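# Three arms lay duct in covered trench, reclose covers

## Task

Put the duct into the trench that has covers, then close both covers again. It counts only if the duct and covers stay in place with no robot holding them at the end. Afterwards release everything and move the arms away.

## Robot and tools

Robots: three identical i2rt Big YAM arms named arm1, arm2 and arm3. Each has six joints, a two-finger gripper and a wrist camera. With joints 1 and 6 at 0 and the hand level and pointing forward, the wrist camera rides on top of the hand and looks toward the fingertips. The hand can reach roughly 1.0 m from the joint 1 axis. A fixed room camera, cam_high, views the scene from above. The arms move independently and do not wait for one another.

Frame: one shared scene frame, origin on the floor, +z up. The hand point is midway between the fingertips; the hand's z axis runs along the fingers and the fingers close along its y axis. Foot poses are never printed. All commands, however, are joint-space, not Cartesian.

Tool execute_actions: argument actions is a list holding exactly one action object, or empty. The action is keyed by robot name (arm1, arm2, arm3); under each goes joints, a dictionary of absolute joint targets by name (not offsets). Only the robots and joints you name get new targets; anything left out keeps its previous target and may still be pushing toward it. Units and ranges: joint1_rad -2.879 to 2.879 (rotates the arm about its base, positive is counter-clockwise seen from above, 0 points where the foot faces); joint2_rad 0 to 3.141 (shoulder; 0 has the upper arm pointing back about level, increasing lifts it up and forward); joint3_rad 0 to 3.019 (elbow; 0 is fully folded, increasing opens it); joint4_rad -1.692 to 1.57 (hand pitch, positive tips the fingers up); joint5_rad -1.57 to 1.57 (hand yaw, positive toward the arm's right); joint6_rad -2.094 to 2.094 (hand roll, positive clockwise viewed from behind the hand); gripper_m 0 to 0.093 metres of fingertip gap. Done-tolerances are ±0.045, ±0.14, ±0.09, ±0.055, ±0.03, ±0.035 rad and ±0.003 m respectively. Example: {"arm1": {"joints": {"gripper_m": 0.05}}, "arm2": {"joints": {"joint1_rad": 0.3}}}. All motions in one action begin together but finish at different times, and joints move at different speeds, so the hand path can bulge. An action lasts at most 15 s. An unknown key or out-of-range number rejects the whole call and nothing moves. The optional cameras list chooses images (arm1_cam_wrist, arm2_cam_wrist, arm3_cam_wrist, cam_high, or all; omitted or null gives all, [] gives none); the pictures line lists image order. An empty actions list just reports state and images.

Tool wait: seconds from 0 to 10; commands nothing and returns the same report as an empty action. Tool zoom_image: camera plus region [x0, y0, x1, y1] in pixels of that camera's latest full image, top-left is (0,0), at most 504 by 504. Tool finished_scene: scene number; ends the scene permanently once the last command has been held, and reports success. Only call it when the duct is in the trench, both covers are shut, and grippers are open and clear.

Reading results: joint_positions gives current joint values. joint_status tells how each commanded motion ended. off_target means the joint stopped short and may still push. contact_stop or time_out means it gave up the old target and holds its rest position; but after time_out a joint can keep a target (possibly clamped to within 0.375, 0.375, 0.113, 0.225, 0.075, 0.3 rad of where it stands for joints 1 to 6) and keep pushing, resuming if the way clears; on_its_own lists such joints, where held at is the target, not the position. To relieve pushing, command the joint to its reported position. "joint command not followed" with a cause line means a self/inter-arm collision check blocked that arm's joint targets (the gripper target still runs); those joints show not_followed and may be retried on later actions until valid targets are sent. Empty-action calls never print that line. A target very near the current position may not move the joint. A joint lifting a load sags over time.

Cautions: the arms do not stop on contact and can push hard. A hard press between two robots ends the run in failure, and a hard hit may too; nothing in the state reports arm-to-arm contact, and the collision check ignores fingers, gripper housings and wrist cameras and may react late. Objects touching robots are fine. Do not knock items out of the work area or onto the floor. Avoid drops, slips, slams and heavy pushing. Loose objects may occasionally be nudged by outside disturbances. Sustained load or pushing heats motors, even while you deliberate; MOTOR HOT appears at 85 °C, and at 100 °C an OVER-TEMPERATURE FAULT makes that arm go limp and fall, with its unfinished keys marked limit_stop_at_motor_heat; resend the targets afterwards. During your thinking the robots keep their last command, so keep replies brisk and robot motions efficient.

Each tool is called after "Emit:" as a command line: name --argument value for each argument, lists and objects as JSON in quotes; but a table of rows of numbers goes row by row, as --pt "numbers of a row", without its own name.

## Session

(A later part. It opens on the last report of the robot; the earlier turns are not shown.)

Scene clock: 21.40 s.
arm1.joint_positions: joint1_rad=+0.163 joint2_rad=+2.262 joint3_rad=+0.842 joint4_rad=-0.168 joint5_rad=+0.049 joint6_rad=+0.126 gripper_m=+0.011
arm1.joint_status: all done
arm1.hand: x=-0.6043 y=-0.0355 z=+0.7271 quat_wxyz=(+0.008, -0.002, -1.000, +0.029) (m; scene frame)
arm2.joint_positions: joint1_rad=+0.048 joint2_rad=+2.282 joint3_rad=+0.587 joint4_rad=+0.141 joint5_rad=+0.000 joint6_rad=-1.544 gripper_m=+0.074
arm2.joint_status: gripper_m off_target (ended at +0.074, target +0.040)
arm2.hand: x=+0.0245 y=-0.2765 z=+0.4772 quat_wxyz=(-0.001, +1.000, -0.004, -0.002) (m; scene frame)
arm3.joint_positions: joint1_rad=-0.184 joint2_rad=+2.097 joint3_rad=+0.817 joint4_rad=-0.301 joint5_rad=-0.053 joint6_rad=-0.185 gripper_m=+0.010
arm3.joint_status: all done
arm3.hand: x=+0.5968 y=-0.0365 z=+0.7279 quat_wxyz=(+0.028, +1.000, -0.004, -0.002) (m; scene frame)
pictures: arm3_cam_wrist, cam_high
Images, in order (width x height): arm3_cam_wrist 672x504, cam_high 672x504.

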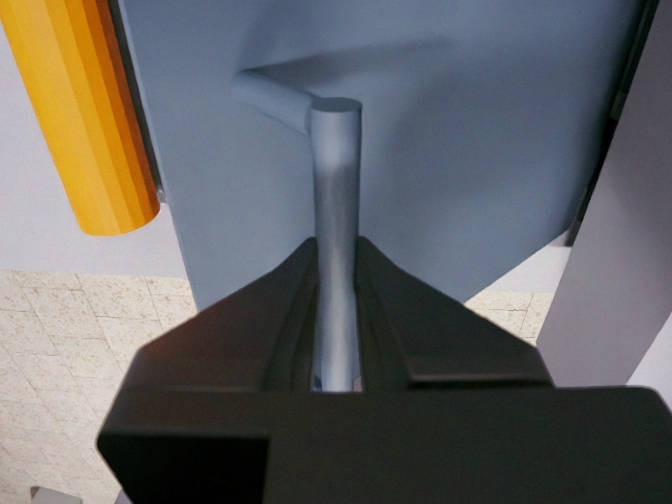

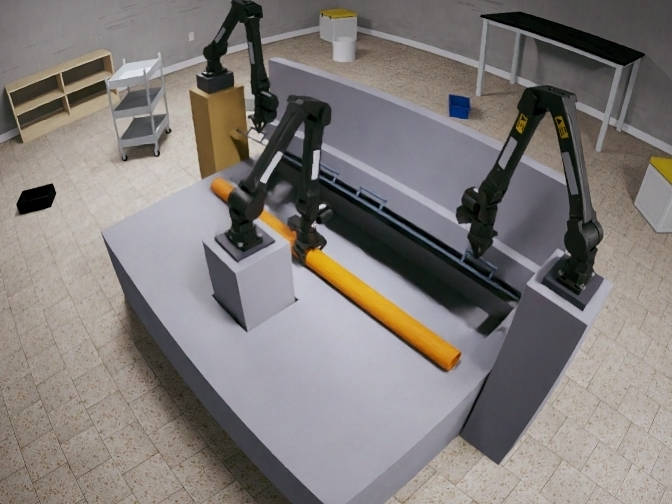

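Emit:
execute_actions --actions '[{"arm1":{"joints":{"joint1_rad":0.447,"joint2_rad":2.105,"joint3_rad":0.865,"joint4_rad":-0.33,"joint6_rad":0.385}},"arm3":{"joints":{"joint1_rad":-0.456,"joint2_rad":1.96,"joint3_rad":0.875,"joint4_rad":-0.485,"joint6_rad":-0.43}}}]' --cameras '["cam_high","arm3_cam_wrist","arm2_cam_wrist"]'

Scene clock: 23.73 s.
arm1.joint_positions: joint1_rad=+0.398 joint2_rad=+2.109 joint3_rad=+0.854 joint4_rad=-0.342 joint5_rad=+0.055 joint6_rad=+0.362 gripper_m=+0.011
arm1.joint_status: joint1_rad time_out (moved +0.235 of +0.284); the others done
arm1.on_its_own: joint1_rad reads +0.398 and still pushes toward +0.447 since a time_out
arm1.hand: x=-0.6057 y=+0.0545 z=+0.7830 quat_wxyz=(+0.005, -0.002, -0.999, +0.034) (m; scene frame)
arm2.joint_positions: joint1_rad=+0.048 joint2_rad=+2.282 joint3_rad=+0.587 joint4_rad=+0.141 joint5_rad=+0.000 joint6_rad=-1.544 gripper_m=+0.074
arm2.joint_status: not commanded
arm2.hand: x=+0.0245 y=-0.2765 z=+0.4772 quat_wxyz=(-0.001, +1.000, -0.004, -0.002) (m; scene frame)
arm3.joint_positions: joint1_rad=-0.407 joint2_rad=+1.961 joint3_rad=+0.860 joint4_rad=-0.470 joint5_rad=-0.061 joint6_rad=-0.409 gripper_m=+0.010
arm3.joint_status: joint1_rad time_out (moved -0.223 of -0.272); the others done
arm3.on_its_own: joint1_rad reads -0.407 and still pushes toward -0.456 since a time_out
arm3.hand: x=+0.5981 y=+0.0529 z=+0.7840 quat_wxyz=(+0.029, +0.999, -0.004, -0.014) (m; scene frame)
pictures: arm2_cam_wrist, arm3_cam_wrist, cam_high
Images, in order (width x height): arm2_cam_wrist 672x504, arm3_cam_wrist 672x504, cam_high 672x504.

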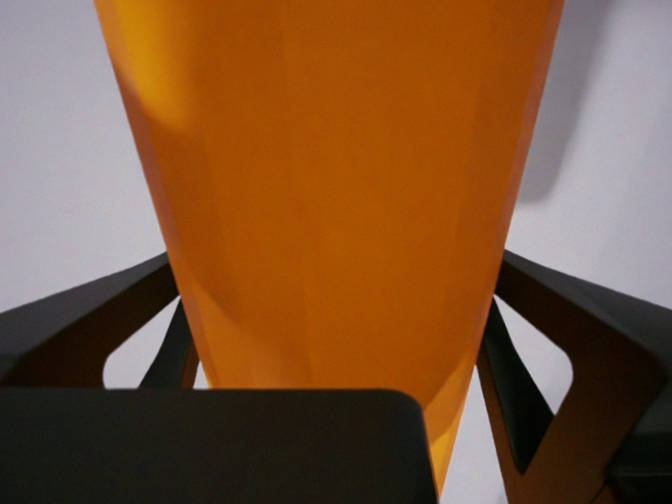

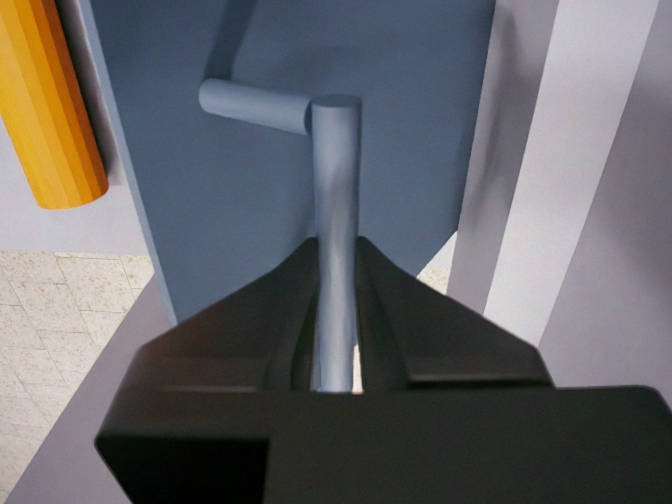

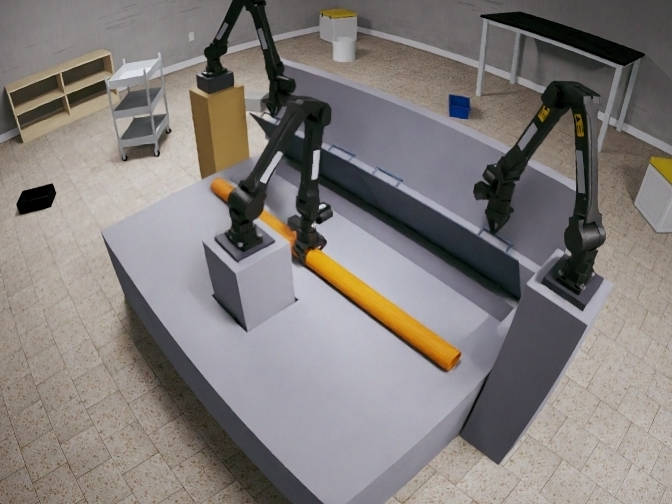

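Emit:
zoom_image --camera "cam_high" --region '[330, 170, 560, 390]'

Emit:
zoom_image --camera "cam_high" --region '[190, 90, 400, 290]'

Region (330, 170, 560, 390) of cam_high's 672x504 image, scaled by 2.191, with more detail than that image has; it fills the top 482 rows of this view, and the rest is white.

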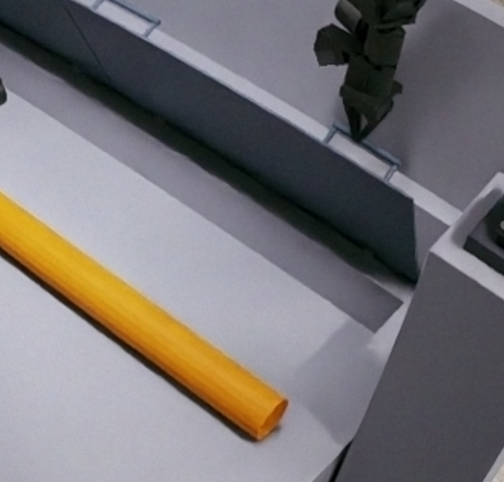

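Region (190, 90, 400, 290) of cam_high's 672x504 image, scaled by 2.400, with more detail than that image has; it fills the top 480 rows of this view, and the rest is white.

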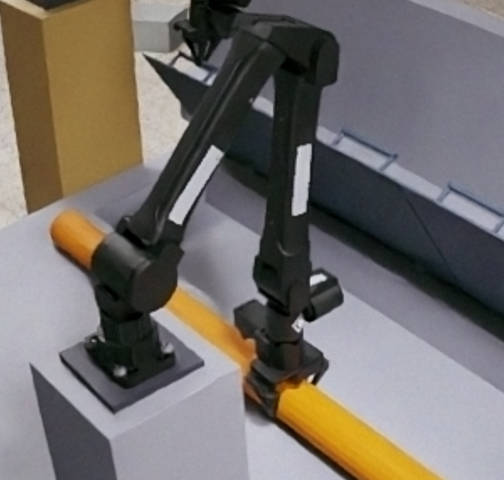

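Emit:
execute_actions --actions '[{"arm1":{"joints":{"joint1_rad":0.56,"joint2_rad":2.09,"joint3_rad":0.915,"joint4_rad":-0.395,"joint6_rad":0.5}},"arm2":{"joints":{"joint2_rad":2.08,"joint3_rad":0.528,"joint4_rad":-0.005}},"arm3":{"joints":{"joint1_rad":-0.565,"joint2_rad":1.955,"joint3_rad":0.935,"joint4_rad":-0.55,"joint6_rad":-0.54}}}]' --cameras '["cam_high","arm3_cam_wrist","arm2_cam_wrist"]'

Scene clock: 26.20 s.
arm1.joint_positions: joint1_rad=+0.424 joint2_rad=+2.114 joint3_rad=+0.873 joint4_rad=-0.383 joint5_rad=+0.094 joint6_rad=+0.427 gripper_m=+0.011
arm1.joint_status: joint1_rad time_out (moved +0.026 of +0.162); joint6_rad time_out (moved +0.065 of +0.138); the others done
arm1.on_its_own: joint1_rad reads +0.424 and still pushes toward +0.560 since a time_out; joint6_rad reads +0.427 and still pushes toward +0.500 since a time_out
arm1.hand: x=-0.6061 y=+0.0578 z=+0.7844 quat_wxyz=(+0.008, -0.021, -0.998, +0.057) (m; scene frame)
arm2.joint_positions: joint1_rad=+0.048 joint2_rad=+2.124 joint3_rad=+0.533 joint4_rad=+0.002 joint5_rad=+0.000 joint6_rad=-1.544 gripper_m=+0.074
arm2.joint_status: all done
arm2.hand: x=+0.0248 y=-0.2866 z=+0.5184 quat_wxyz=(+0.016, +1.000, -0.004, -0.001) (m; scene frame)
arm3.joint_positions: joint1_rad=-0.435 joint2_rad=+1.973 joint3_rad=+0.890 joint4_rad=-0.524 joint5_rad=-0.102 joint6_rad=-0.485 gripper_m=+0.010
arm3.joint_status: joint1_rad time_out (moved -0.028 of -0.158); joint6_rad time_out (moved -0.076 of -0.131); the others done
arm3.on_its_own: joint1_rad reads -0.435 and still pushes toward -0.565 since a time_out; joint6_rad reads -0.485 and still pushes toward -0.540 since a time_out
arm3.hand: x=+0.5983 y=+0.0574 z=+0.7856 quat_wxyz=(+0.055, +0.998, +0.020, -0.009) (m; scene frame)
pictures: arm2_cam_wrist, arm3_cam_wrist, cam_high
Images, in order (width x height): arm2_cam_wrist 672x504, arm3_cam_wrist 672x504, cam_high 672x504.

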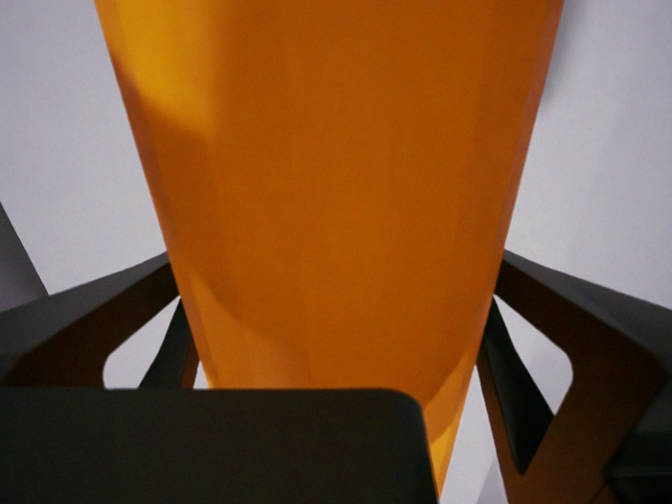

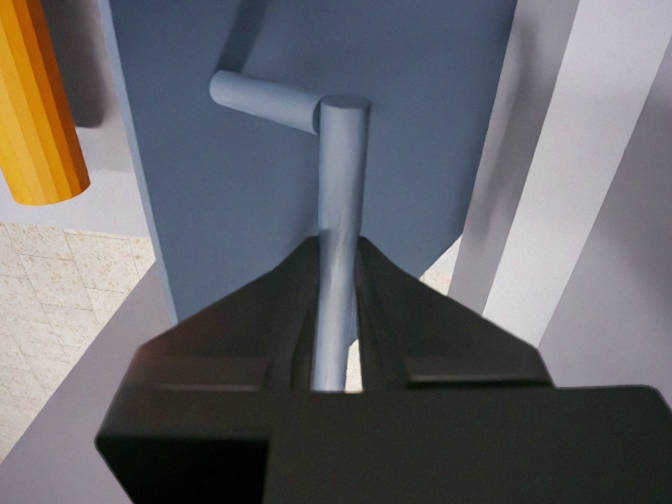

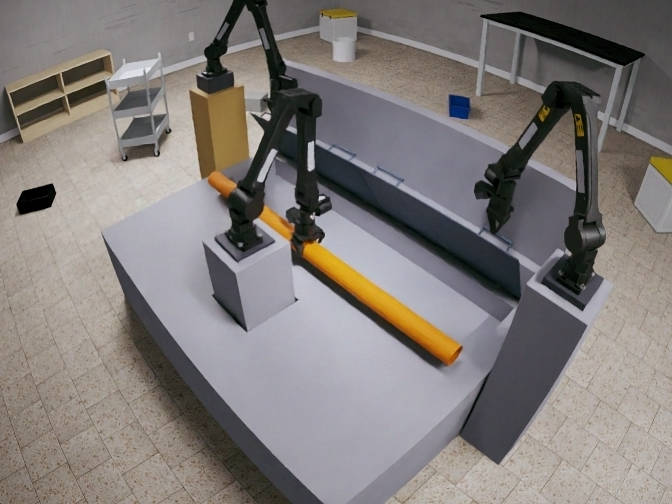

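Emit:
execute_actions --actions '[{"arm1":{"joints":{"joint1_rad":0.445,"joint2_rad":2.105,"joint3_rad":0.865,"joint4_rad":-0.335,"joint5_rad":0,"joint6_rad":0.375}},"arm2":{"joints":{"joint1_rad":0.086,"joint2_rad":2.05,"joint3_rad":0.9,"joint4_rad":-0.075,"joint6_rad":-1.51}},"arm3":{"joints":{"joint1_rad":-0.452,"joint2_rad":1.96,"joint3_rad":0.875,"joint4_rad":-0.48,"joint5_rad":0,"joint6_rad":-0.42}}}]' --cameras '["cam_high","arm2_cam_wrist"]'

Scene clock: 28.73 s.
arm1.joint_positions: joint1_rad=+0.397 joint2_rad=+2.112 joint3_rad=+0.860 joint4_rad=-0.357 joint5_rad=+0.056 joint6_rad=+0.369 gripper_m=+0.011
arm1.joint_status: joint1_rad time_out (moved -0.027 of +0.021); joint5_rad time_out (moved -0.038 of -0.094); the others done
arm1.on_its_own: joint1_rad reads +0.397 and still pushes toward +0.445 since a time_out; joint5_rad reads +0.056 and still pushes toward +0.000 since a time_out
arm1.hand: x=-0.6062 y=+0.0537 z=+0.7827 quat_wxyz=(+0.010, -0.006, -0.999, +0.036) (m; scene frame)
arm2.joint_positions: joint1_rad=+0.082 joint2_rad=+2.111 joint3_rad=+0.865 joint4_rad=-0.086 joint5_rad=+0.000 joint6_rad=-1.518 gripper_m=+0.074
arm2.joint_status: all done
arm2.hand: x=+0.0056 y=-0.0987 z=+0.5459 quat_wxyz=(-0.111, +0.994, +0.000, -0.008) (m; scene frame)
arm3.joint_positions: joint1_rad=-0.404 joint2_rad=+1.970 joint3_rad=+0.876 joint4_rad=-0.498 joint5_rad=-0.061 joint6_rad=-0.421 gripper_m=+0.010
arm3.joint_status: joint1_rad time_out (moved +0.031 of -0.017); joint5_rad time_out (moved +0.041 of +0.102); the others done
arm3.on_its_own: joint1_rad reads -0.404 and still pushes toward -0.452 since a time_out; joint5_rad reads -0.061 and still pushes toward +0.000 since a time_out
arm3.hand: x=+0.5976 y=+0.0517 z=+0.7835 quat_wxyz=(+0.034, +0.999, +0.004, -0.005) (m; scene frame)
pictures: arm2_cam_wrist, cam_high
Images, in order (width x height): arm2_cam_wrist 672x504, cam_high 672x504.

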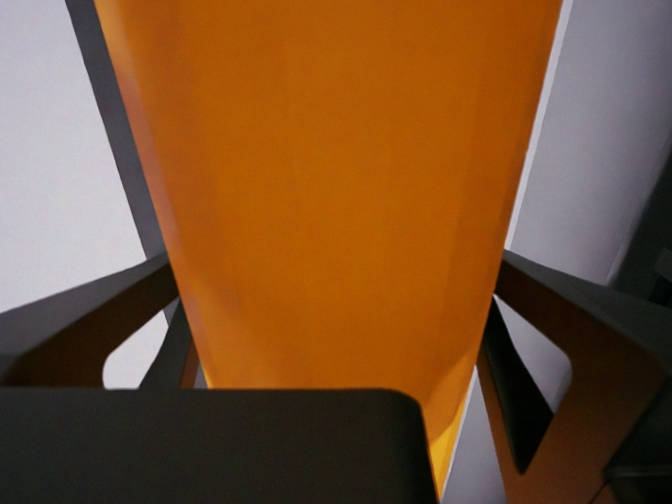

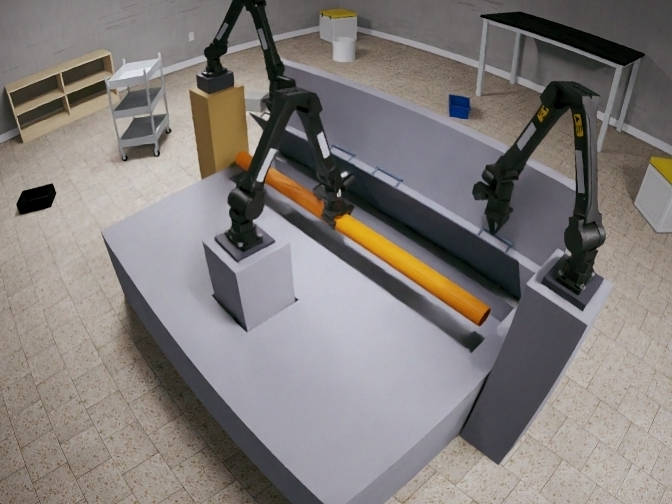

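Emit:
zoom_image --camera "cam_high" --region '[400, 230, 560, 390]'

Emit:
zoom_image --camera "cam_high" --region '[200, 110, 360, 270]'

Region (400, 230, 560, 390) of cam_high's 672x504 image, scaled by 3.150, with more detail than that image has.

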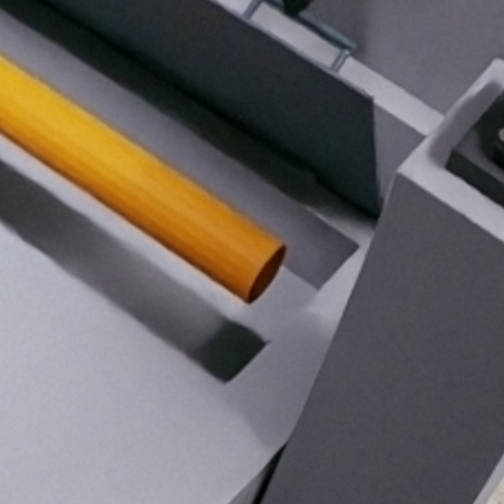

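Region (200, 110, 360, 270) of cam_high's 672x504 image, scaled by 3.150, with more detail than that image has.

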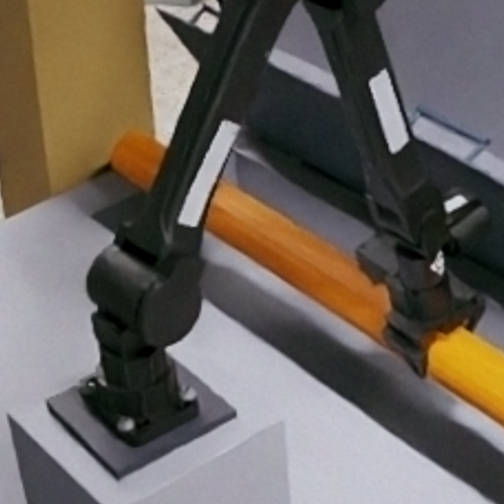

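Emit:
execute_actions --actions '[{"arm2":{"joints":{"joint2_rad":2.25,"joint3_rad":1.145,"joint4_rad":-0.168,"joint5_rad":0.025}}}]' --cameras '["cam_high","arm2_cam_wrist"]'

Emit:
zoom_image --camera "cam_high" --region '[420, 250, 540, 370]'

Emit:
zoom_image --camera "cam_high" --region '[210, 120, 330, 240]'

Scene clock: 34.90 s.
arm1.joint_positions: joint1_rad=+0.397 joint2_rad=+2.112 joint3_rad=+0.860 joint4_rad=-0.357 joint5_rad=+0.056 joint6_rad=+0.369 gripper_m=+0.011
arm1.joint_status: not commanded
arm1.on_its_own: joint1_rad reads +0.397 and still pushes toward +0.445 since a time_out; joint5_rad reads +0.056 and still pushes toward +0.000 since a time_out
arm1.hand: x=-0.6062 y=+0.0537 z=+0.7827 quat_wxyz=(+0.010, -0.006, -0.999, +0.036) (m; scene frame)
arm2.joint_positions: joint1_rad=+0.082 joint2_rad=+2.335 joint3_rad=+1.099 joint4_rad=-0.167 joint5_rad=+0.023 joint6_rad=-1.518 gripper_m=+0.074
arm2.joint_status: all done
arm2.hand: x=+0.0069 y=-0.0547 z=+0.4795 quat_wxyz=(-0.077, +0.997, -0.001, +0.005) (m; scene frame)
arm3.joint_positions: joint1_rad=-0.404 joint2_rad=+1.970 joint3_rad=+0.876 joint4_rad=-0.498 joint5_rad=-0.061 joint6_rad=-0.421 gripper_m=+0.010
arm3.joint_status: not commanded
arm3.on_its_own: joint1_rad reads -0.404 and still pushes toward -0.452 since a time_out; joint5_rad reads -0.061 and still pushes toward +0.000 since a time_out
arm3.hand: x=+0.5976 y=+0.0517 z=+0.7835 quat_wxyz=(+0.034, +0.999, +0.004, -0.005) (m; scene frame)
pictures: arm2_cam_wrist, cam_high
Images, in order (width x height): arm2_cam_wrist 672x504, cam_high 672x504.

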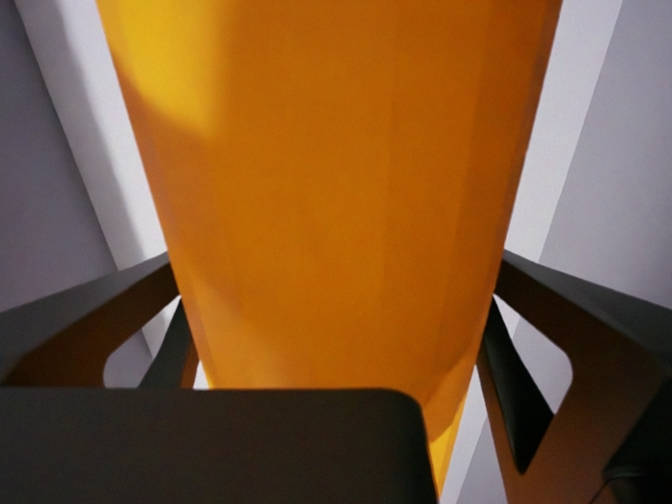

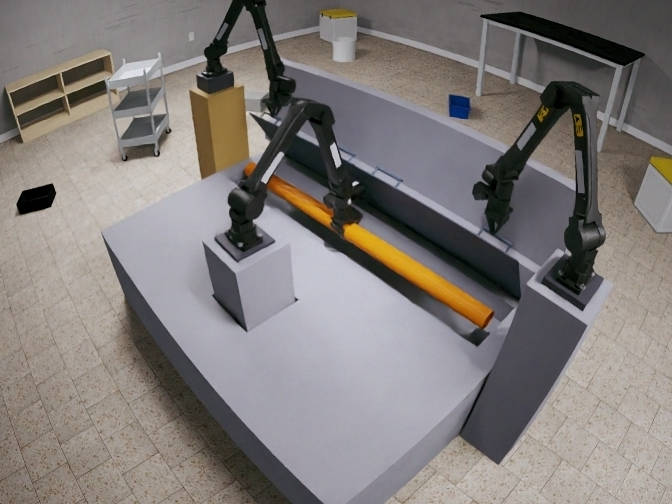

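Region (420, 250, 540, 370) of cam_high's 672x504 image, scaled by 4.200, with more detail than that image has.

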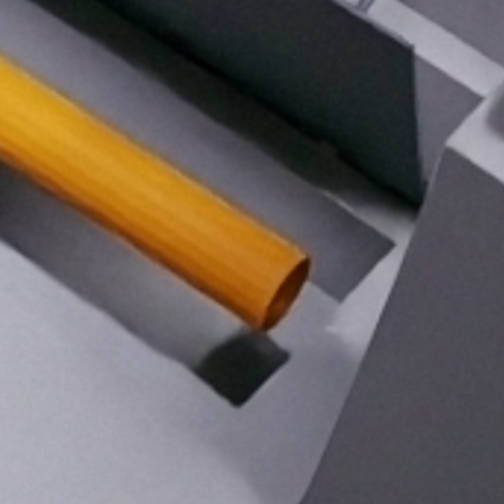

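Region (210, 120, 330, 240) of cam_high's 672x504 image, scaled by 4.200, with more detail than that image has.

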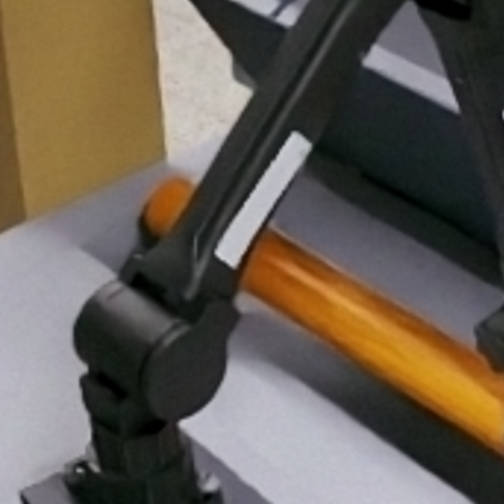

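Emit:
execute_actions --actions '[{"arm2":{"joints":{"joint2_rad":2.355,"joint3_rad":1.19,"joint4_rad":-0.112,"joint5_rad":0.015}}}]' --cameras '["cam_high"]'

Emit:
zoom_image --camera "cam_high" --region '[420, 250, 540, 370]'

Emit:
zoom_image --camera "cam_high" --region '[210, 120, 330, 240]'

Scene clock: 36.10 s.
arm1.joint_positions: joint1_rad=+0.397 joint2_rad=+2.112 joint3_rad=+0.860 joint4_rad=-0.357 joint5_rad=+0.056 joint6_rad=+0.369 gripper_m=+0.011
arm1.joint_status: not commanded
arm1.on_its_own: joint1_rad reads +0.397 and still pushes toward +0.445 since a time_out; joint5_rad reads +0.056 and still pushes toward +0.000 since a time_out
arm1.hand: x=-0.6062 y=+0.0537 z=+0.7827 quat_wxyz=(+0.010, -0.006, -0.999, +0.036) (m; scene frame)
arm2.joint_positions: joint1_rad=+0.082 joint2_rad=+2.428 joint3_rad=+1.157 joint4_rad=-0.134 joint5_rad=+0.015 joint6_rad=-1.517 gripper_m=+0.074
arm2.joint_status: all done
arm2.hand: x=+0.0052 y=-0.0486 z=+0.4456 quat_wxyz=(-0.076, +0.997, -0.001, +0.002) (m; scene frame)
arm3.joint_positions: joint1_rad=-0.404 joint2_rad=+1.970 joint3_rad=+0.876 joint4_rad=-0.498 joint5_rad=-0.061 joint6_rad=-0.421 gripper_m=+0.010
arm3.joint_status: not commanded
arm3.on_its_own: joint1_rad reads -0.404 and still pushes toward -0.452 since a time_out; joint5_rad reads -0.061 and still pushes toward +0.000 since a time_out
arm3.hand: x=+0.5976 y=+0.0517 z=+0.7835 quat_wxyz=(+0.034, +0.999, +0.004, -0.005) (m; scene frame)
pictures: cam_high
Images, in order (width x height): cam_high 672x504.

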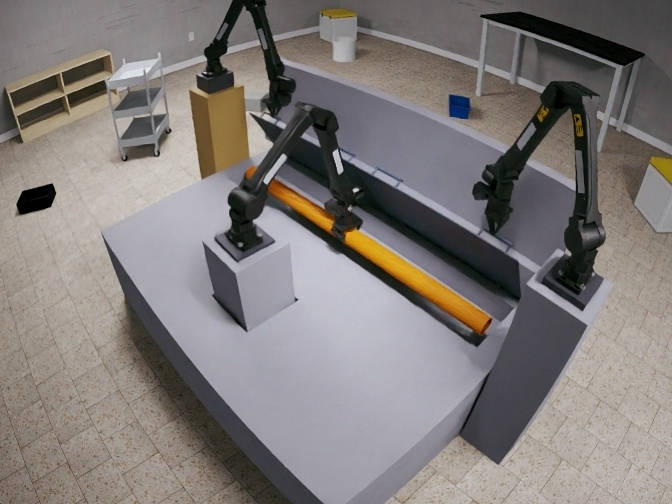

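Region (420, 250, 540, 370) of cam_high's 672x504 image, scaled by 4.200, with more detail than that image has.

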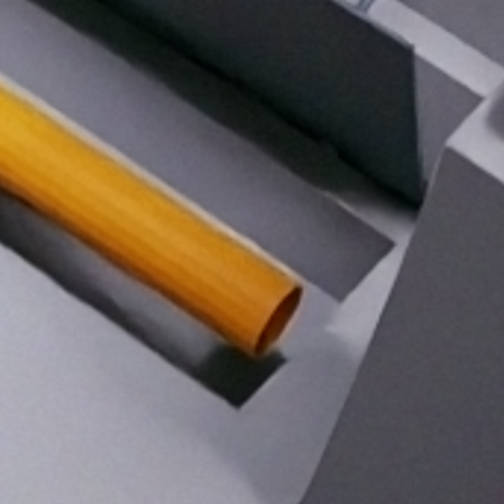

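Region (210, 120, 330, 240) of cam_high's 672x504 image, scaled by 4.200, with more detail than that image has.

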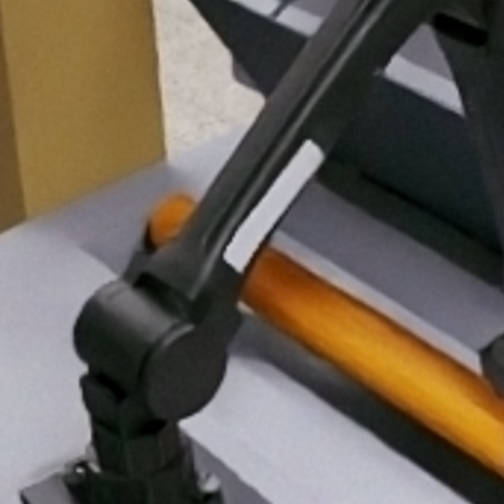

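Emit:
execute_actions --actions '[{"arm2":{"joints":{"joint2_rad":2.465,"joint3_rad":1.255,"joint4_rad":-0.065}}}]' --cameras '["cam_high","arm2_cam_wrist"]'

Emit:
zoom_image --camera "cam_high" --region '[420, 250, 540, 370]'

Scene clock: 37.30 s.
arm1.joint_positions: joint1_rad=+0.397 joint2_rad=+2.112 joint3_rad=+0.860 joint4_rad=-0.357 joint5_rad=+0.056 joint6_rad=+0.369 gripper_m=+0.011
arm1.joint_status: not commanded
arm1.on_its_own: joint1_rad reads +0.397 and still pushes toward +0.445 since a time_out; joint5_rad reads +0.056 and still pushes toward +0.000 since a time_out
arm1.hand: x=-0.6062 y=+0.0537 z=+0.7827 quat_wxyz=(+0.010, -0.006, -0.999, +0.036) (m; scene frame)
arm2.joint_positions: joint1_rad=+0.082 joint2_rad=+2.541 joint3_rad=+1.226 joint4_rad=-0.087 joint5_rad=+0.015 joint6_rad=-1.517 gripper_m=+0.074
arm2.joint_status: all done
arm2.hand: x=+0.0047 y=-0.0443 z=+0.4026 quat_wxyz=(-0.078, +0.997, -0.001, +0.001) (m; scene frame)
arm3.joint_positions: joint1_rad=-0.404 joint2_rad=+1.970 joint3_rad=+0.876 joint4_rad=-0.498 joint5_rad=-0.061 joint6_rad=-0.421 gripper_m=+0.010
arm3.joint_status: not commanded
arm3.on_its_own: joint1_rad reads -0.404 and still pushes toward -0.452 since a time_out; joint5_rad reads -0.061 and still pushes toward +0.000 since a time_out
arm3.hand: x=+0.5976 y=+0.0517 z=+0.7835 quat_wxyz=(+0.034, +0.999, +0.004, -0.005) (m; scene frame)
pictures: arm2_cam_wrist, cam_high
Images, in order (width x height): arm2_cam_wrist 672x504, cam_high 672x504.

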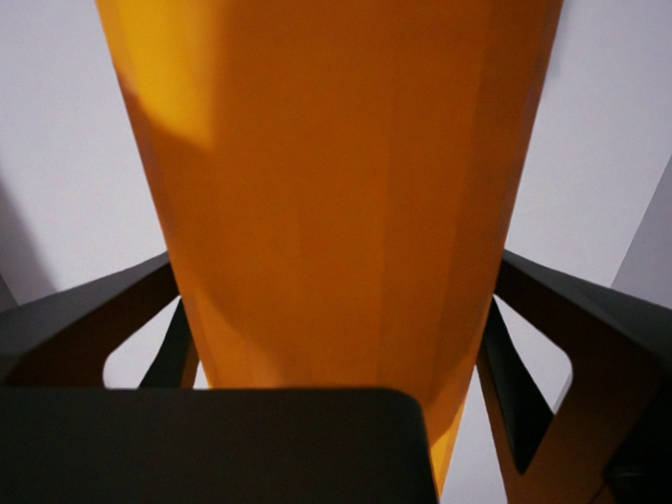

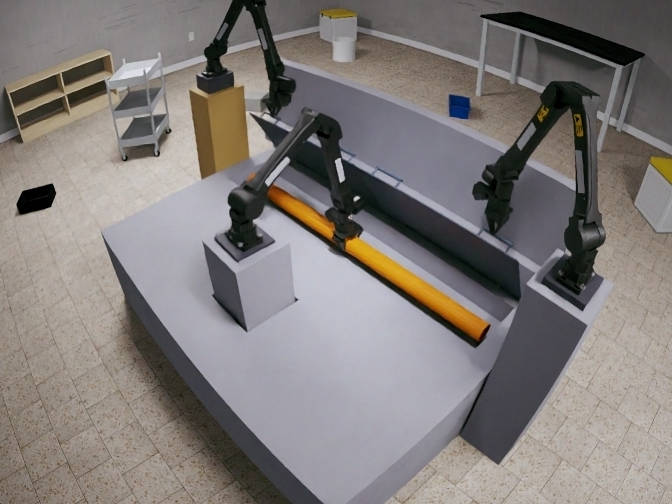

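Region (420, 250, 540, 370) of cam_high's 672x504 image, scaled by 4.200, with more detail than that image has.

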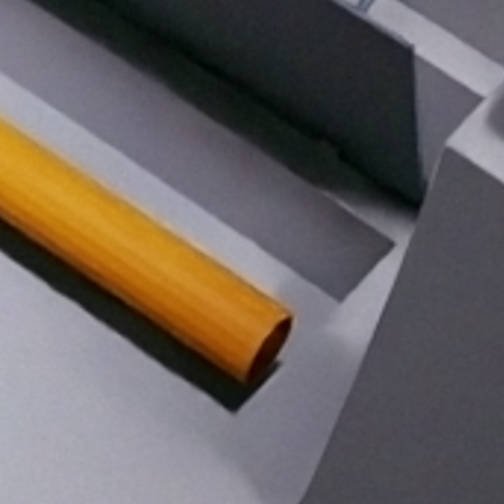

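Emit:
execute_actions --actions '[{"arm2":{"joints":{"joint2_rad":2.55,"joint3_rad":1.30,"joint4_rad":-0.025}}}]' --cameras '["arm2_cam_wrist"]'

Scene clock: 38.20 s.
arm1.joint_positions: joint1_rad=+0.397 joint2_rad=+2.112 joint3_rad=+0.860 joint4_rad=-0.357 joint5_rad=+0.056 joint6_rad=+0.369 gripper_m=+0.011
arm1.joint_status: not commanded
arm1.on_its_own: joint1_rad reads +0.397 and still pushes toward +0.445 since a time_out; joint5_rad reads +0.056 and still pushes toward +0.000 since a time_out
arm1.hand: x=-0.6062 y=+0.0537 z=+0.7827 quat_wxyz=(+0.010, -0.006, -0.999, +0.036) (m; scene frame)
arm2.joint_positions: joint1_rad=+0.082 joint2_rad=+2.619 joint3_rad=+1.273 joint4_rad=-0.049 joint5_rad=+0.013 joint6_rad=-1.511 gripper_m=+0.074
arm2.joint_status: all done
arm2.hand: x=+0.0042 y=-0.0440 z=+0.3718 quat_wxyz=(-0.081, +0.997, -0.004, +0.000) (m; scene frame)
arm3.joint_positions: joint1_rad=-0.404 joint2_rad=+1.970 joint3_rad=+0.876 joint4_rad=-0.498 joint5_rad=-0.061 joint6_rad=-0.421 gripper_m=+0.010
arm3.joint_status: not commanded
arm3.on_its_own: joint1_rad reads -0.404 and still pushes toward -0.452 since a time_out; joint5_rad reads -0.061 and still pushes toward +0.000 since a time_out
arm3.hand: x=+0.5976 y=+0.0517 z=+0.7835 quat_wxyz=(+0.034, +0.999, +0.004, -0.005) (m; scene frame)
pictures: arm2_cam_wrist
Images, in order (width x height): arm2_cam_wrist 672x504.

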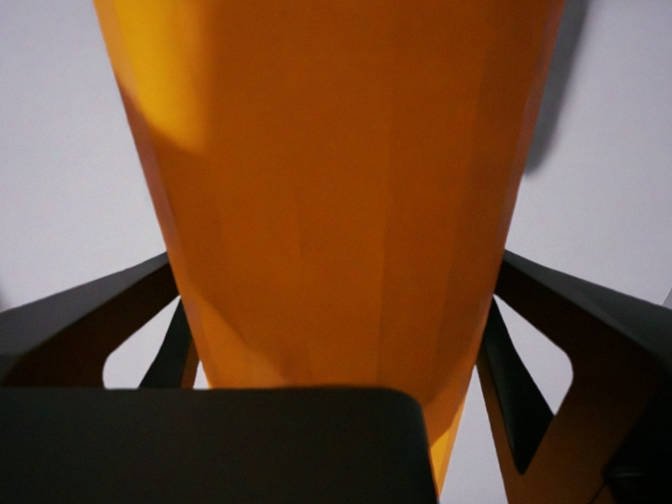

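Emit:
execute_actions --actions '[{"arm2":{"joints":{"joint2_rad":2.61,"joint3_rad":1.32,"joint4_rad":-0.01}}}]' --cameras '["arm2_cam_wrist"]'

Scene clock: 38.83 s.
arm1.joint_positions: joint1_rad=+0.397 joint2_rad=+2.112 joint3_rad=+0.860 joint4_rad=-0.357 joint5_rad=+0.056 joint6_rad=+0.369 gripper_m=+0.011
arm1.joint_status: not commanded
arm1.on_its_own: joint1_rad reads +0.397 and still pushes toward +0.445 since a time_out; joint5_rad reads +0.056 and still pushes toward +0.000 since a time_out
arm1.hand: x=-0.6062 y=+0.0537 z=+0.7827 quat_wxyz=(+0.010, -0.006, -0.999, +0.036) (m; scene frame)
arm2.joint_positions: joint1_rad=+0.082 joint2_rad=+2.630 joint3_rad=+1.279 joint4_rad=-0.044 joint5_rad=+0.013 joint6_rad=-1.511 gripper_m=+0.074
arm2.joint_status: all done
arm2.hand: x=+0.0042 y=-0.0443 z=+0.3676 quat_wxyz=(-0.081, +0.997, -0.004, +0.000) (m; scene frame)
arm3.joint_positions: joint1_rad=-0.404 joint2_rad=+1.970 joint3_rad=+0.876 joint4_rad=-0.498 joint5_rad=-0.061 joint6_rad=-0.421 gripper_m=+0.010
arm3.joint_status: not commanded
arm3.on_its_own: joint1_rad reads -0.404 and still pushes toward -0.452 since a time_out; joint5_rad reads -0.061 and still pushes toward +0.000 since a time_out
arm3.hand: x=+0.5976 y=+0.0517 z=+0.7835 quat_wxyz=(+0.034, +0.999, +0.004, -0.005) (m; scene frame)
pictures: arm2_cam_wrist
Images, in order (width x height): arm2_cam_wrist 672x504.

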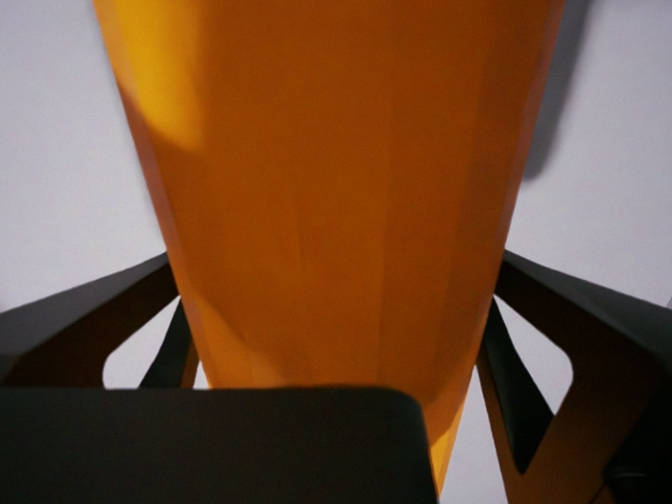

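Emit:
execute_actions --actions '[{"arm2":{"joints":{"joint2_rad":2.63,"joint3_rad":1.279,"joint4_rad":-0.044,"gripper_m":0.093}}}]' --cameras '[]'

Emit:
execute_actions --actions '[{"arm2":{"joints":{"joint2_rad":2.53,"joint3_rad":1.22,"joint4_rad":-0.087}}}]' --cameras '[]'

Emit:
execute_actions --actions '[{"arm2":{"joints":{"joint2_rad":2.40,"joint3_rad":1.145,"joint4_rad":-0.14}}}]' --cameras '["cam_high","arm2_cam_wrist"]'

Scene clock: 39.83 s.
arm1.joint_positions: joint1_rad=+0.397 joint2_rad=+2.112 joint3_rad=+0.860 joint4_rad=-0.357 joint5_rad=+0.056 joint6_rad=+0.369 gripper_m=+0.011
arm1.joint_status: not commanded
arm1.on_its_own: joint1_rad reads +0.397 and still pushes toward +0.445 since a time_out; joint5_rad reads +0.056 and still pushes toward +0.000 since a time_out
arm1.hand: x=-0.6062 y=+0.0537 z=+0.7827 quat_wxyz=(+0.010, -0.006, -0.999, +0.036) (m; scene frame)
arm2.joint_positions: joint1_rad=+0.082 joint2_rad=+2.630 joint3_rad=+1.278 joint4_rad=-0.044 joint5_rad=+0.013 joint6_rad=-1.510 gripper_m=+0.093
arm2.joint_status: all done
arm2.hand: x=+0.0043 y=-0.0450 z=+0.3675 quat_wxyz=(-0.080, +0.997, -0.004, +0.000) (m; scene frame)
arm3.joint_positions: joint1_rad=-0.404 joint2_rad=+1.970 joint3_rad=+0.876 joint4_rad=-0.498 joint5_rad=-0.061 joint6_rad=-0.421 gripper_m=+0.010
arm3.joint_status: not commanded
arm3.on_its_own: joint1_rad reads -0.404 and still pushes toward -0.452 since a time_out; joint5_rad reads -0.061 and still pushes toward +0.000 since a time_out
arm3.hand: x=+0.5976 y=+0.0517 z=+0.7835 quat_wxyz=(+0.034, +0.999, +0.004, -0.005) (m; scene frame)
pictures: none
No camera images: the call's "cameras" was empty. Leave "cameras" out to get every camera's image.

Scene clock: 40.63 s.
arm1.joint_positions: joint1_rad=+0.397 joint2_rad=+2.112 joint3_rad=+0.860 joint4_rad=-0.357 joint5_rad=+0.056 joint6_rad=+0.369 gripper_m=+0.011
arm1.joint_status: not commanded
arm1.on_its_own: joint1_rad reads +0.397 and still pushes toward +0.445 since a time_out; joint5_rad reads +0.056 and still pushes toward +0.000 since a time_out
arm1.hand: x=-0.6062 y=+0.0537 z=+0.7827 quat_wxyz=(+0.010, -0.006, -0.999, +0.036) (m; scene frame)
arm2.joint_positions: joint1_rad=+0.082 joint2_rad=+2.538 joint3_rad=+1.214 joint4_rad=-0.081 joint5_rad=+0.013 joint6_rad=-1.510 gripper_m=+0.093
arm2.joint_status: all done
arm2.hand: x=+0.0047 y=-0.0496 z=+0.4023 quat_wxyz=(-0.076, +0.997, -0.004, +0.000) (m; scene frame)
arm3.joint_positions: joint1_rad=-0.404 joint2_rad=+1.970 joint3_rad=+0.876 joint4_rad=-0.498 joint5_rad=-0.061 joint6_rad=-0.421 gripper_m=+0.010
arm3.joint_status: not commanded
arm3.on_its_own: joint1_rad reads -0.404 and still pushes toward -0.452 since a time_out; joint5_rad reads -0.061 and still pushes toward +0.000 since a time_out
arm3.hand: x=+0.5976 y=+0.0517 z=+0.7835 quat_wxyz=(+0.034, +0.999, +0.004, -0.005) (m; scene frame)
pictures: none
No camera images: the call's "cameras" was empty. Leave "cameras" out to get every camera's image.

Scene clock: 41.63 s.
arm1.joint_positions: joint1_rad=+0.397 joint2_rad=+2.112 joint3_rad=+0.860 joint4_rad=-0.357 joint5_rad=+0.056 joint6_rad=+0.369 gripper_m=+0.011
arm1.joint_status: not commanded
arm1.on_its_own: joint1_rad reads +0.397 and still pushes toward +0.445 since a time_out; joint5_rad reads +0.056 and still pushes toward +0.000 since a time_out
arm1.hand: x=-0.6062 y=+0.0537 z=+0.7827 quat_wxyz=(+0.010, -0.006, -0.999, +0.036) (m; scene frame)
arm2.joint_positions: joint1_rad=+0.082 joint2_rad=+2.391 joint3_rad=+1.140 joint4_rad=-0.130 joint5_rad=+0.013 joint6_rad=-1.510 gripper_m=+0.093
arm2.joint_status: all done
arm2.hand: x=+0.0046 y=-0.0432 z=+0.4606 quat_wxyz=(-0.088, +0.996, -0.004, +0.000) (m; scene frame)
arm3.joint_positions: joint1_rad=-0.404 joint2_rad=+1.970 joint3_rad=+0.876 joint4_rad=-0.498 joint5_rad=-0.061 joint6_rad=-0.421 gripper_m=+0.010
arm3.joint_status: not commanded
arm3.on_its_own: joint1_rad reads -0.404 and still pushes toward -0.452 since a time_out; joint5_rad reads -0.061 and still pushes toward +0.000 since a time_out
arm3.hand: x=+0.5976 y=+0.0517 z=+0.7835 quat_wxyz=(+0.034, +0.999, +0.004, -0.005) (m; scene frame)
pictures: arm2_cam_wrist, cam_high
Images, in order (width x height): arm2_cam_wrist 672x504, cam_high 672x504.

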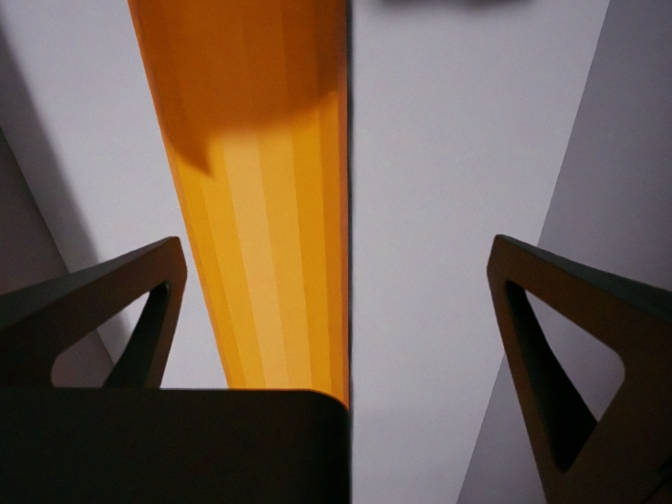

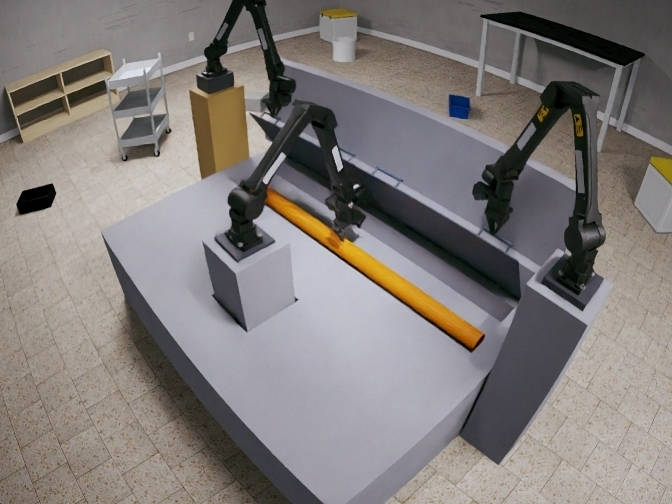

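Emit:
execute_actions --actions '[{"arm2":{"joints":{"joint2_rad":2.05,"joint3_rad":0.9,"joint4_rad":-0.25}}}]' --cameras '[]'

Emit:
execute_actions --actions '[{"arm1":{"joints":{"joint1_rad":0.205,"joint2_rad":2.233,"joint3_rad":0.841,"joint4_rad":-0.179,"joint6_rad":0.15}},"arm2":{"joints":{"joint2_rad":1.2,"joint3_rad":0.45,"joint4_rad":-0.8}},"arm3":{"joints":{"joint1_rad":-0.224,"joint2_rad":2.068,"joint3_rad":0.812,"joint4_rad":-0.315,"joint6_rad":-0.2}}}]' --cameras '["cam_high"]'

Scene clock: 43.07 s.
arm1.joint_positions: joint1_rad=+0.397 joint2_rad=+2.112 joint3_rad=+0.860 joint4_rad=-0.357 joint5_rad=+0.056 joint6_rad=+0.369 gripper_m=+0.011
arm1.joint_status: not commanded
arm1.on_its_own: joint1_rad reads +0.397 and still pushes toward +0.445 since a time_out; joint5_rad reads +0.056 and still pushes toward +0.000 since a time_out
arm1.hand: x=-0.6062 y=+0.0537 z=+0.7827 quat_wxyz=(+0.010, -0.006, -0.999, +0.036) (m; scene frame)
arm2.joint_positions: joint1_rad=+0.082 joint2_rad=+2.033 joint3_rad=+0.898 joint4_rad=-0.242 joint5_rad=+0.013 joint6_rad=-1.510 gripper_m=+0.093
arm2.joint_status: all done
arm2.hand: x=+0.0077 y=-0.0928 z=+0.5781 quat_wxyz=(-0.090, +0.996, -0.004, +0.000) (m; scene frame)
arm3.joint_positions: joint1_rad=-0.404 joint2_rad=+1.970 joint3_rad=+0.876 joint4_rad=-0.498 joint5_rad=-0.061 joint6_rad=-0.421 gripper_m=+0.010
arm3.joint_status: not commanded
arm3.on_its_own: joint1_rad reads -0.404 and still pushes toward -0.452 since a time_out; joint5_rad reads -0.061 and still pushes toward +0.000 since a time_out
arm3.hand: x=+0.5976 y=+0.0517 z=+0.7835 quat_wxyz=(+0.034, +0.999, +0.004, -0.005) (m; scene frame)
pictures: none
No camera images: the call's "cameras" was empty. Leave "cameras" out to get every camera's image.

Scene clock: 45.20 s.
arm1.joint_positions: joint1_rad=+0.147 joint2_rad=+2.269 joint3_rad=+0.845 joint4_rad=-0.170 joint5_rad=+0.040 joint6_rad=+0.137 gripper_m=+0.011
arm1.joint_status: joint1_rad time_out (moved -0.251 of -0.192); the others done
arm1.on_its_own: joint1_rad reads +0.147 and still pushes toward +0.205 since a time_out; joint5_rad reads +0.040 and still pushes toward +0.000 since a time_out
arm1.hand: x=-0.6048 y=-0.0402 z=+0.7250 quat_wxyz=(+0.011, -0.016, -1.000, +0.025) (m; scene frame)
arm2.joint_positions: joint1_rad=+0.082 joint2_rad=+1.200 joint3_rad=+0.448 joint4_rad=-0.786 joint5_rad=+0.013 joint6_rad=-1.510 gripper_m=+0.093
arm2.joint_status: all done
arm2.hand: x=+0.0202 y=-0.3150 z=+0.7312 quat_wxyz=(-0.010, +1.000, -0.004, +0.004) (m; scene frame)
arm3.joint_positions: joint1_rad=-0.168 joint2_rad=+2.103 joint3_rad=+0.817 joint4_rad=-0.299 joint5_rad=-0.046 joint6_rad=-0.206 gripper_m=+0.010
arm3.joint_status: joint1_rad time_out (moved +0.236 of +0.180); the others done
arm3.on_its_own: joint1_rad reads -0.168 and still pushes toward -0.224 since a time_out; joint5_rad reads -0.046 and still pushes toward +0.000 since a time_out
arm3.hand: x=+0.5973 y=-0.0413 z=+0.7258 quat_wxyz=(+0.025, +1.000, +0.014, +0.000) (m; scene frame)
pictures: cam_high
Images, in order (width x height): cam_high 672x504.

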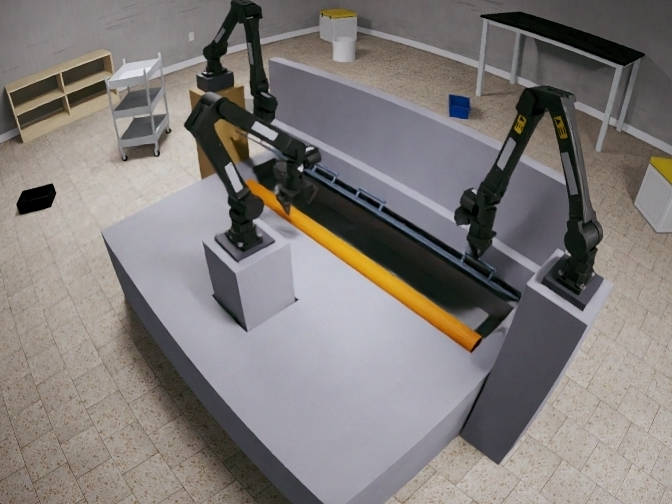

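Emit:
execute_actions --actions '[{"arm1":{"joints":{"joint1_rad":-0.02,"joint2_rad":2.455,"joint3_rad":0.925,"joint4_rad":-0.03,"joint6_rad":-0.06}},"arm3":{"joints":{"joint1_rad":-0.005,"joint2_rad":2.29,"joint3_rad":0.85,"joint4_rad":-0.122,"joint6_rad":0.0}}}]' --cameras '[]'

Emit:
execute_actions --actions '[{"arm1":{"joints":{"joint1_rad":-0.14,"joint2_rad":2.682,"joint3_rad":1.075,"joint4_rad":0.036,"joint6_rad":-0.185}},"arm3":{"joints":{"joint1_rad":0.118,"joint2_rad":2.524,"joint3_rad":0.968,"joint4_rad":-0.015,"joint6_rad":0.12}}}]' --cameras '[]'

Emit:
execute_actions --actions '[{"arm1":{"joints":{"joint1_rad":-0.19,"joint2_rad":2.82,"joint3_rad":1.19,"joint4_rad":0.075,"joint6_rad":-0.23}},"arm3":{"joints":{"joint1_rad":0.168,"joint2_rad":2.67,"joint3_rad":1.06,"joint4_rad":0.045,"joint6_rad":0.17}}}]' --cameras '["cam_high"]'

Scene clock: 46.43 s.
arm1.joint_positions: joint1_rad=-0.059 joint2_rad=+2.515 joint3_rad=+0.952 joint4_rad=-0.012 joint5_rad=+0.023 joint6_rad=-0.069 gripper_m=+0.011
arm1.joint_status: all done
arm1.hand: x=-0.6038 y=-0.1137 z=+0.6417 quat_wxyz=(+0.006, -0.015, -1.000, +0.015) (m; scene frame)
arm2.joint_positions: joint1_rad=+0.082 joint2_rad=+1.200 joint3_rad=+0.448 joint4_rad=-0.786 joint5_rad=+0.013 joint6_rad=-1.510 gripper_m=+0.093
arm2.joint_status: not commanded
arm2.hand: x=+0.0202 y=-0.3150 z=+0.7312 quat_wxyz=(-0.010, +1.000, -0.004, +0.004) (m; scene frame)
arm3.joint_positions: joint1_rad=+0.032 joint2_rad=+2.344 joint3_rad=+0.871 joint4_rad=-0.102 joint5_rad=-0.028 joint6_rad=-0.009 gripper_m=+0.010
arm3.joint_status: all done
arm3.hand: x=+0.5975 y=-0.1134 z=+0.6440 quat_wxyz=(+0.015, +1.000, +0.016, +0.000) (m; scene frame)
pictures: none
No camera images: the call's "cameras" was empty. Leave "cameras" out to get every camera's image.

Scene clock: 47.47 s.
arm1.joint_positions: joint1_rad=-0.160 joint2_rad=+2.733 joint3_rad=+1.110 joint4_rad=+0.056 joint5_rad=+0.011 joint6_rad=-0.184 gripper_m=+0.011
arm1.joint_status: all done
arm1.hand: x=-0.6027 y=-0.1504 z=+0.5635 quat_wxyz=(+0.001, -0.008, -1.000, +0.009) (m; scene frame)
arm2.joint_positions: joint1_rad=+0.082 joint2_rad=+1.200 joint3_rad=+0.448 joint4_rad=-0.786 joint5_rad=+0.013 joint6_rad=-1.510 gripper_m=+0.093
arm2.joint_status: not commanded
arm2.hand: x=+0.0202 y=-0.3150 z=+0.7312 quat_wxyz=(-0.010, +1.000, -0.004, +0.004) (m; scene frame)
arm3.joint_positions: joint1_rad=+0.138 joint2_rad=+2.573 joint3_rad=+0.995 joint4_rad=+0.004 joint5_rad=-0.012 joint6_rad=+0.109 gripper_m=+0.010
arm3.joint_status: all done
arm3.hand: x=+0.5979 y=-0.1505 z=+0.5651 quat_wxyz=(+0.007, +1.000, +0.010, +0.000) (m; scene frame)
pictures: none
No camera images: the call's "cameras" was empty. Leave "cameras" out to get every camera's image.

Scene clock: 48.37 s.
arm1.joint_positions: joint1_rad=-0.194 joint2_rad=+2.866 joint3_rad=+1.222 joint4_rad=+0.091 joint5_rad=+0.001 joint6_rad=-0.225 gripper_m=+0.011
arm1.joint_status: all done
arm1.hand: x=-0.6017 y=-0.1625 z=+0.5137 quat_wxyz=(-0.006, -0.005, -1.000, +0.006) (m; scene frame)
arm2.joint_positions: joint1_rad=+0.082 joint2_rad=+1.200 joint3_rad=+0.448 joint4_rad=-0.786 joint5_rad=+0.013 joint6_rad=-1.510 gripper_m=+0.093
arm2.joint_status: not commanded
arm2.hand: x=+0.0202 y=-0.3150 z=+0.7312 quat_wxyz=(-0.010, +1.000, -0.004, +0.004) (m; scene frame)
arm3.joint_positions: joint1_rad=+0.171 joint2_rad=+2.690 joint3_rad=+1.064 joint4_rad=+0.050 joint5_rad=-0.004 joint6_rad=+0.157 gripper_m=+0.000
arm3.joint_status: all done
arm3.on_its_own: gripper_m moved -0.009 to your old target +0.000
arm3.hand: x=+0.6033 y=-0.1608 z=+0.5234 quat_wxyz=(+0.003, +1.000, +0.002, +0.001) (m; scene frame)
pictures: cam_high
Images, in order (width x height): cam_high 672x504.

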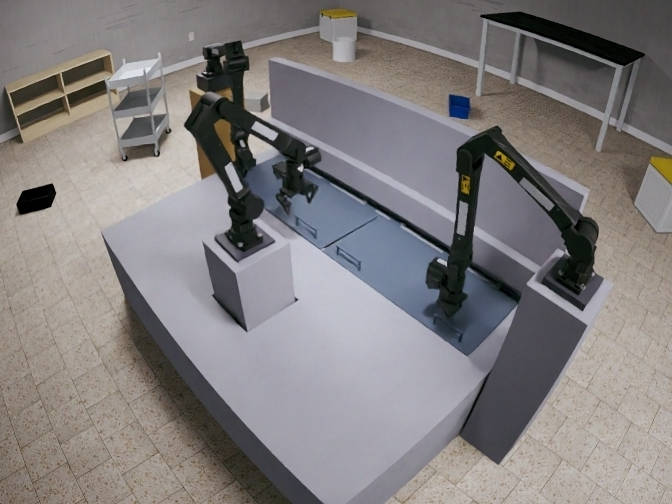

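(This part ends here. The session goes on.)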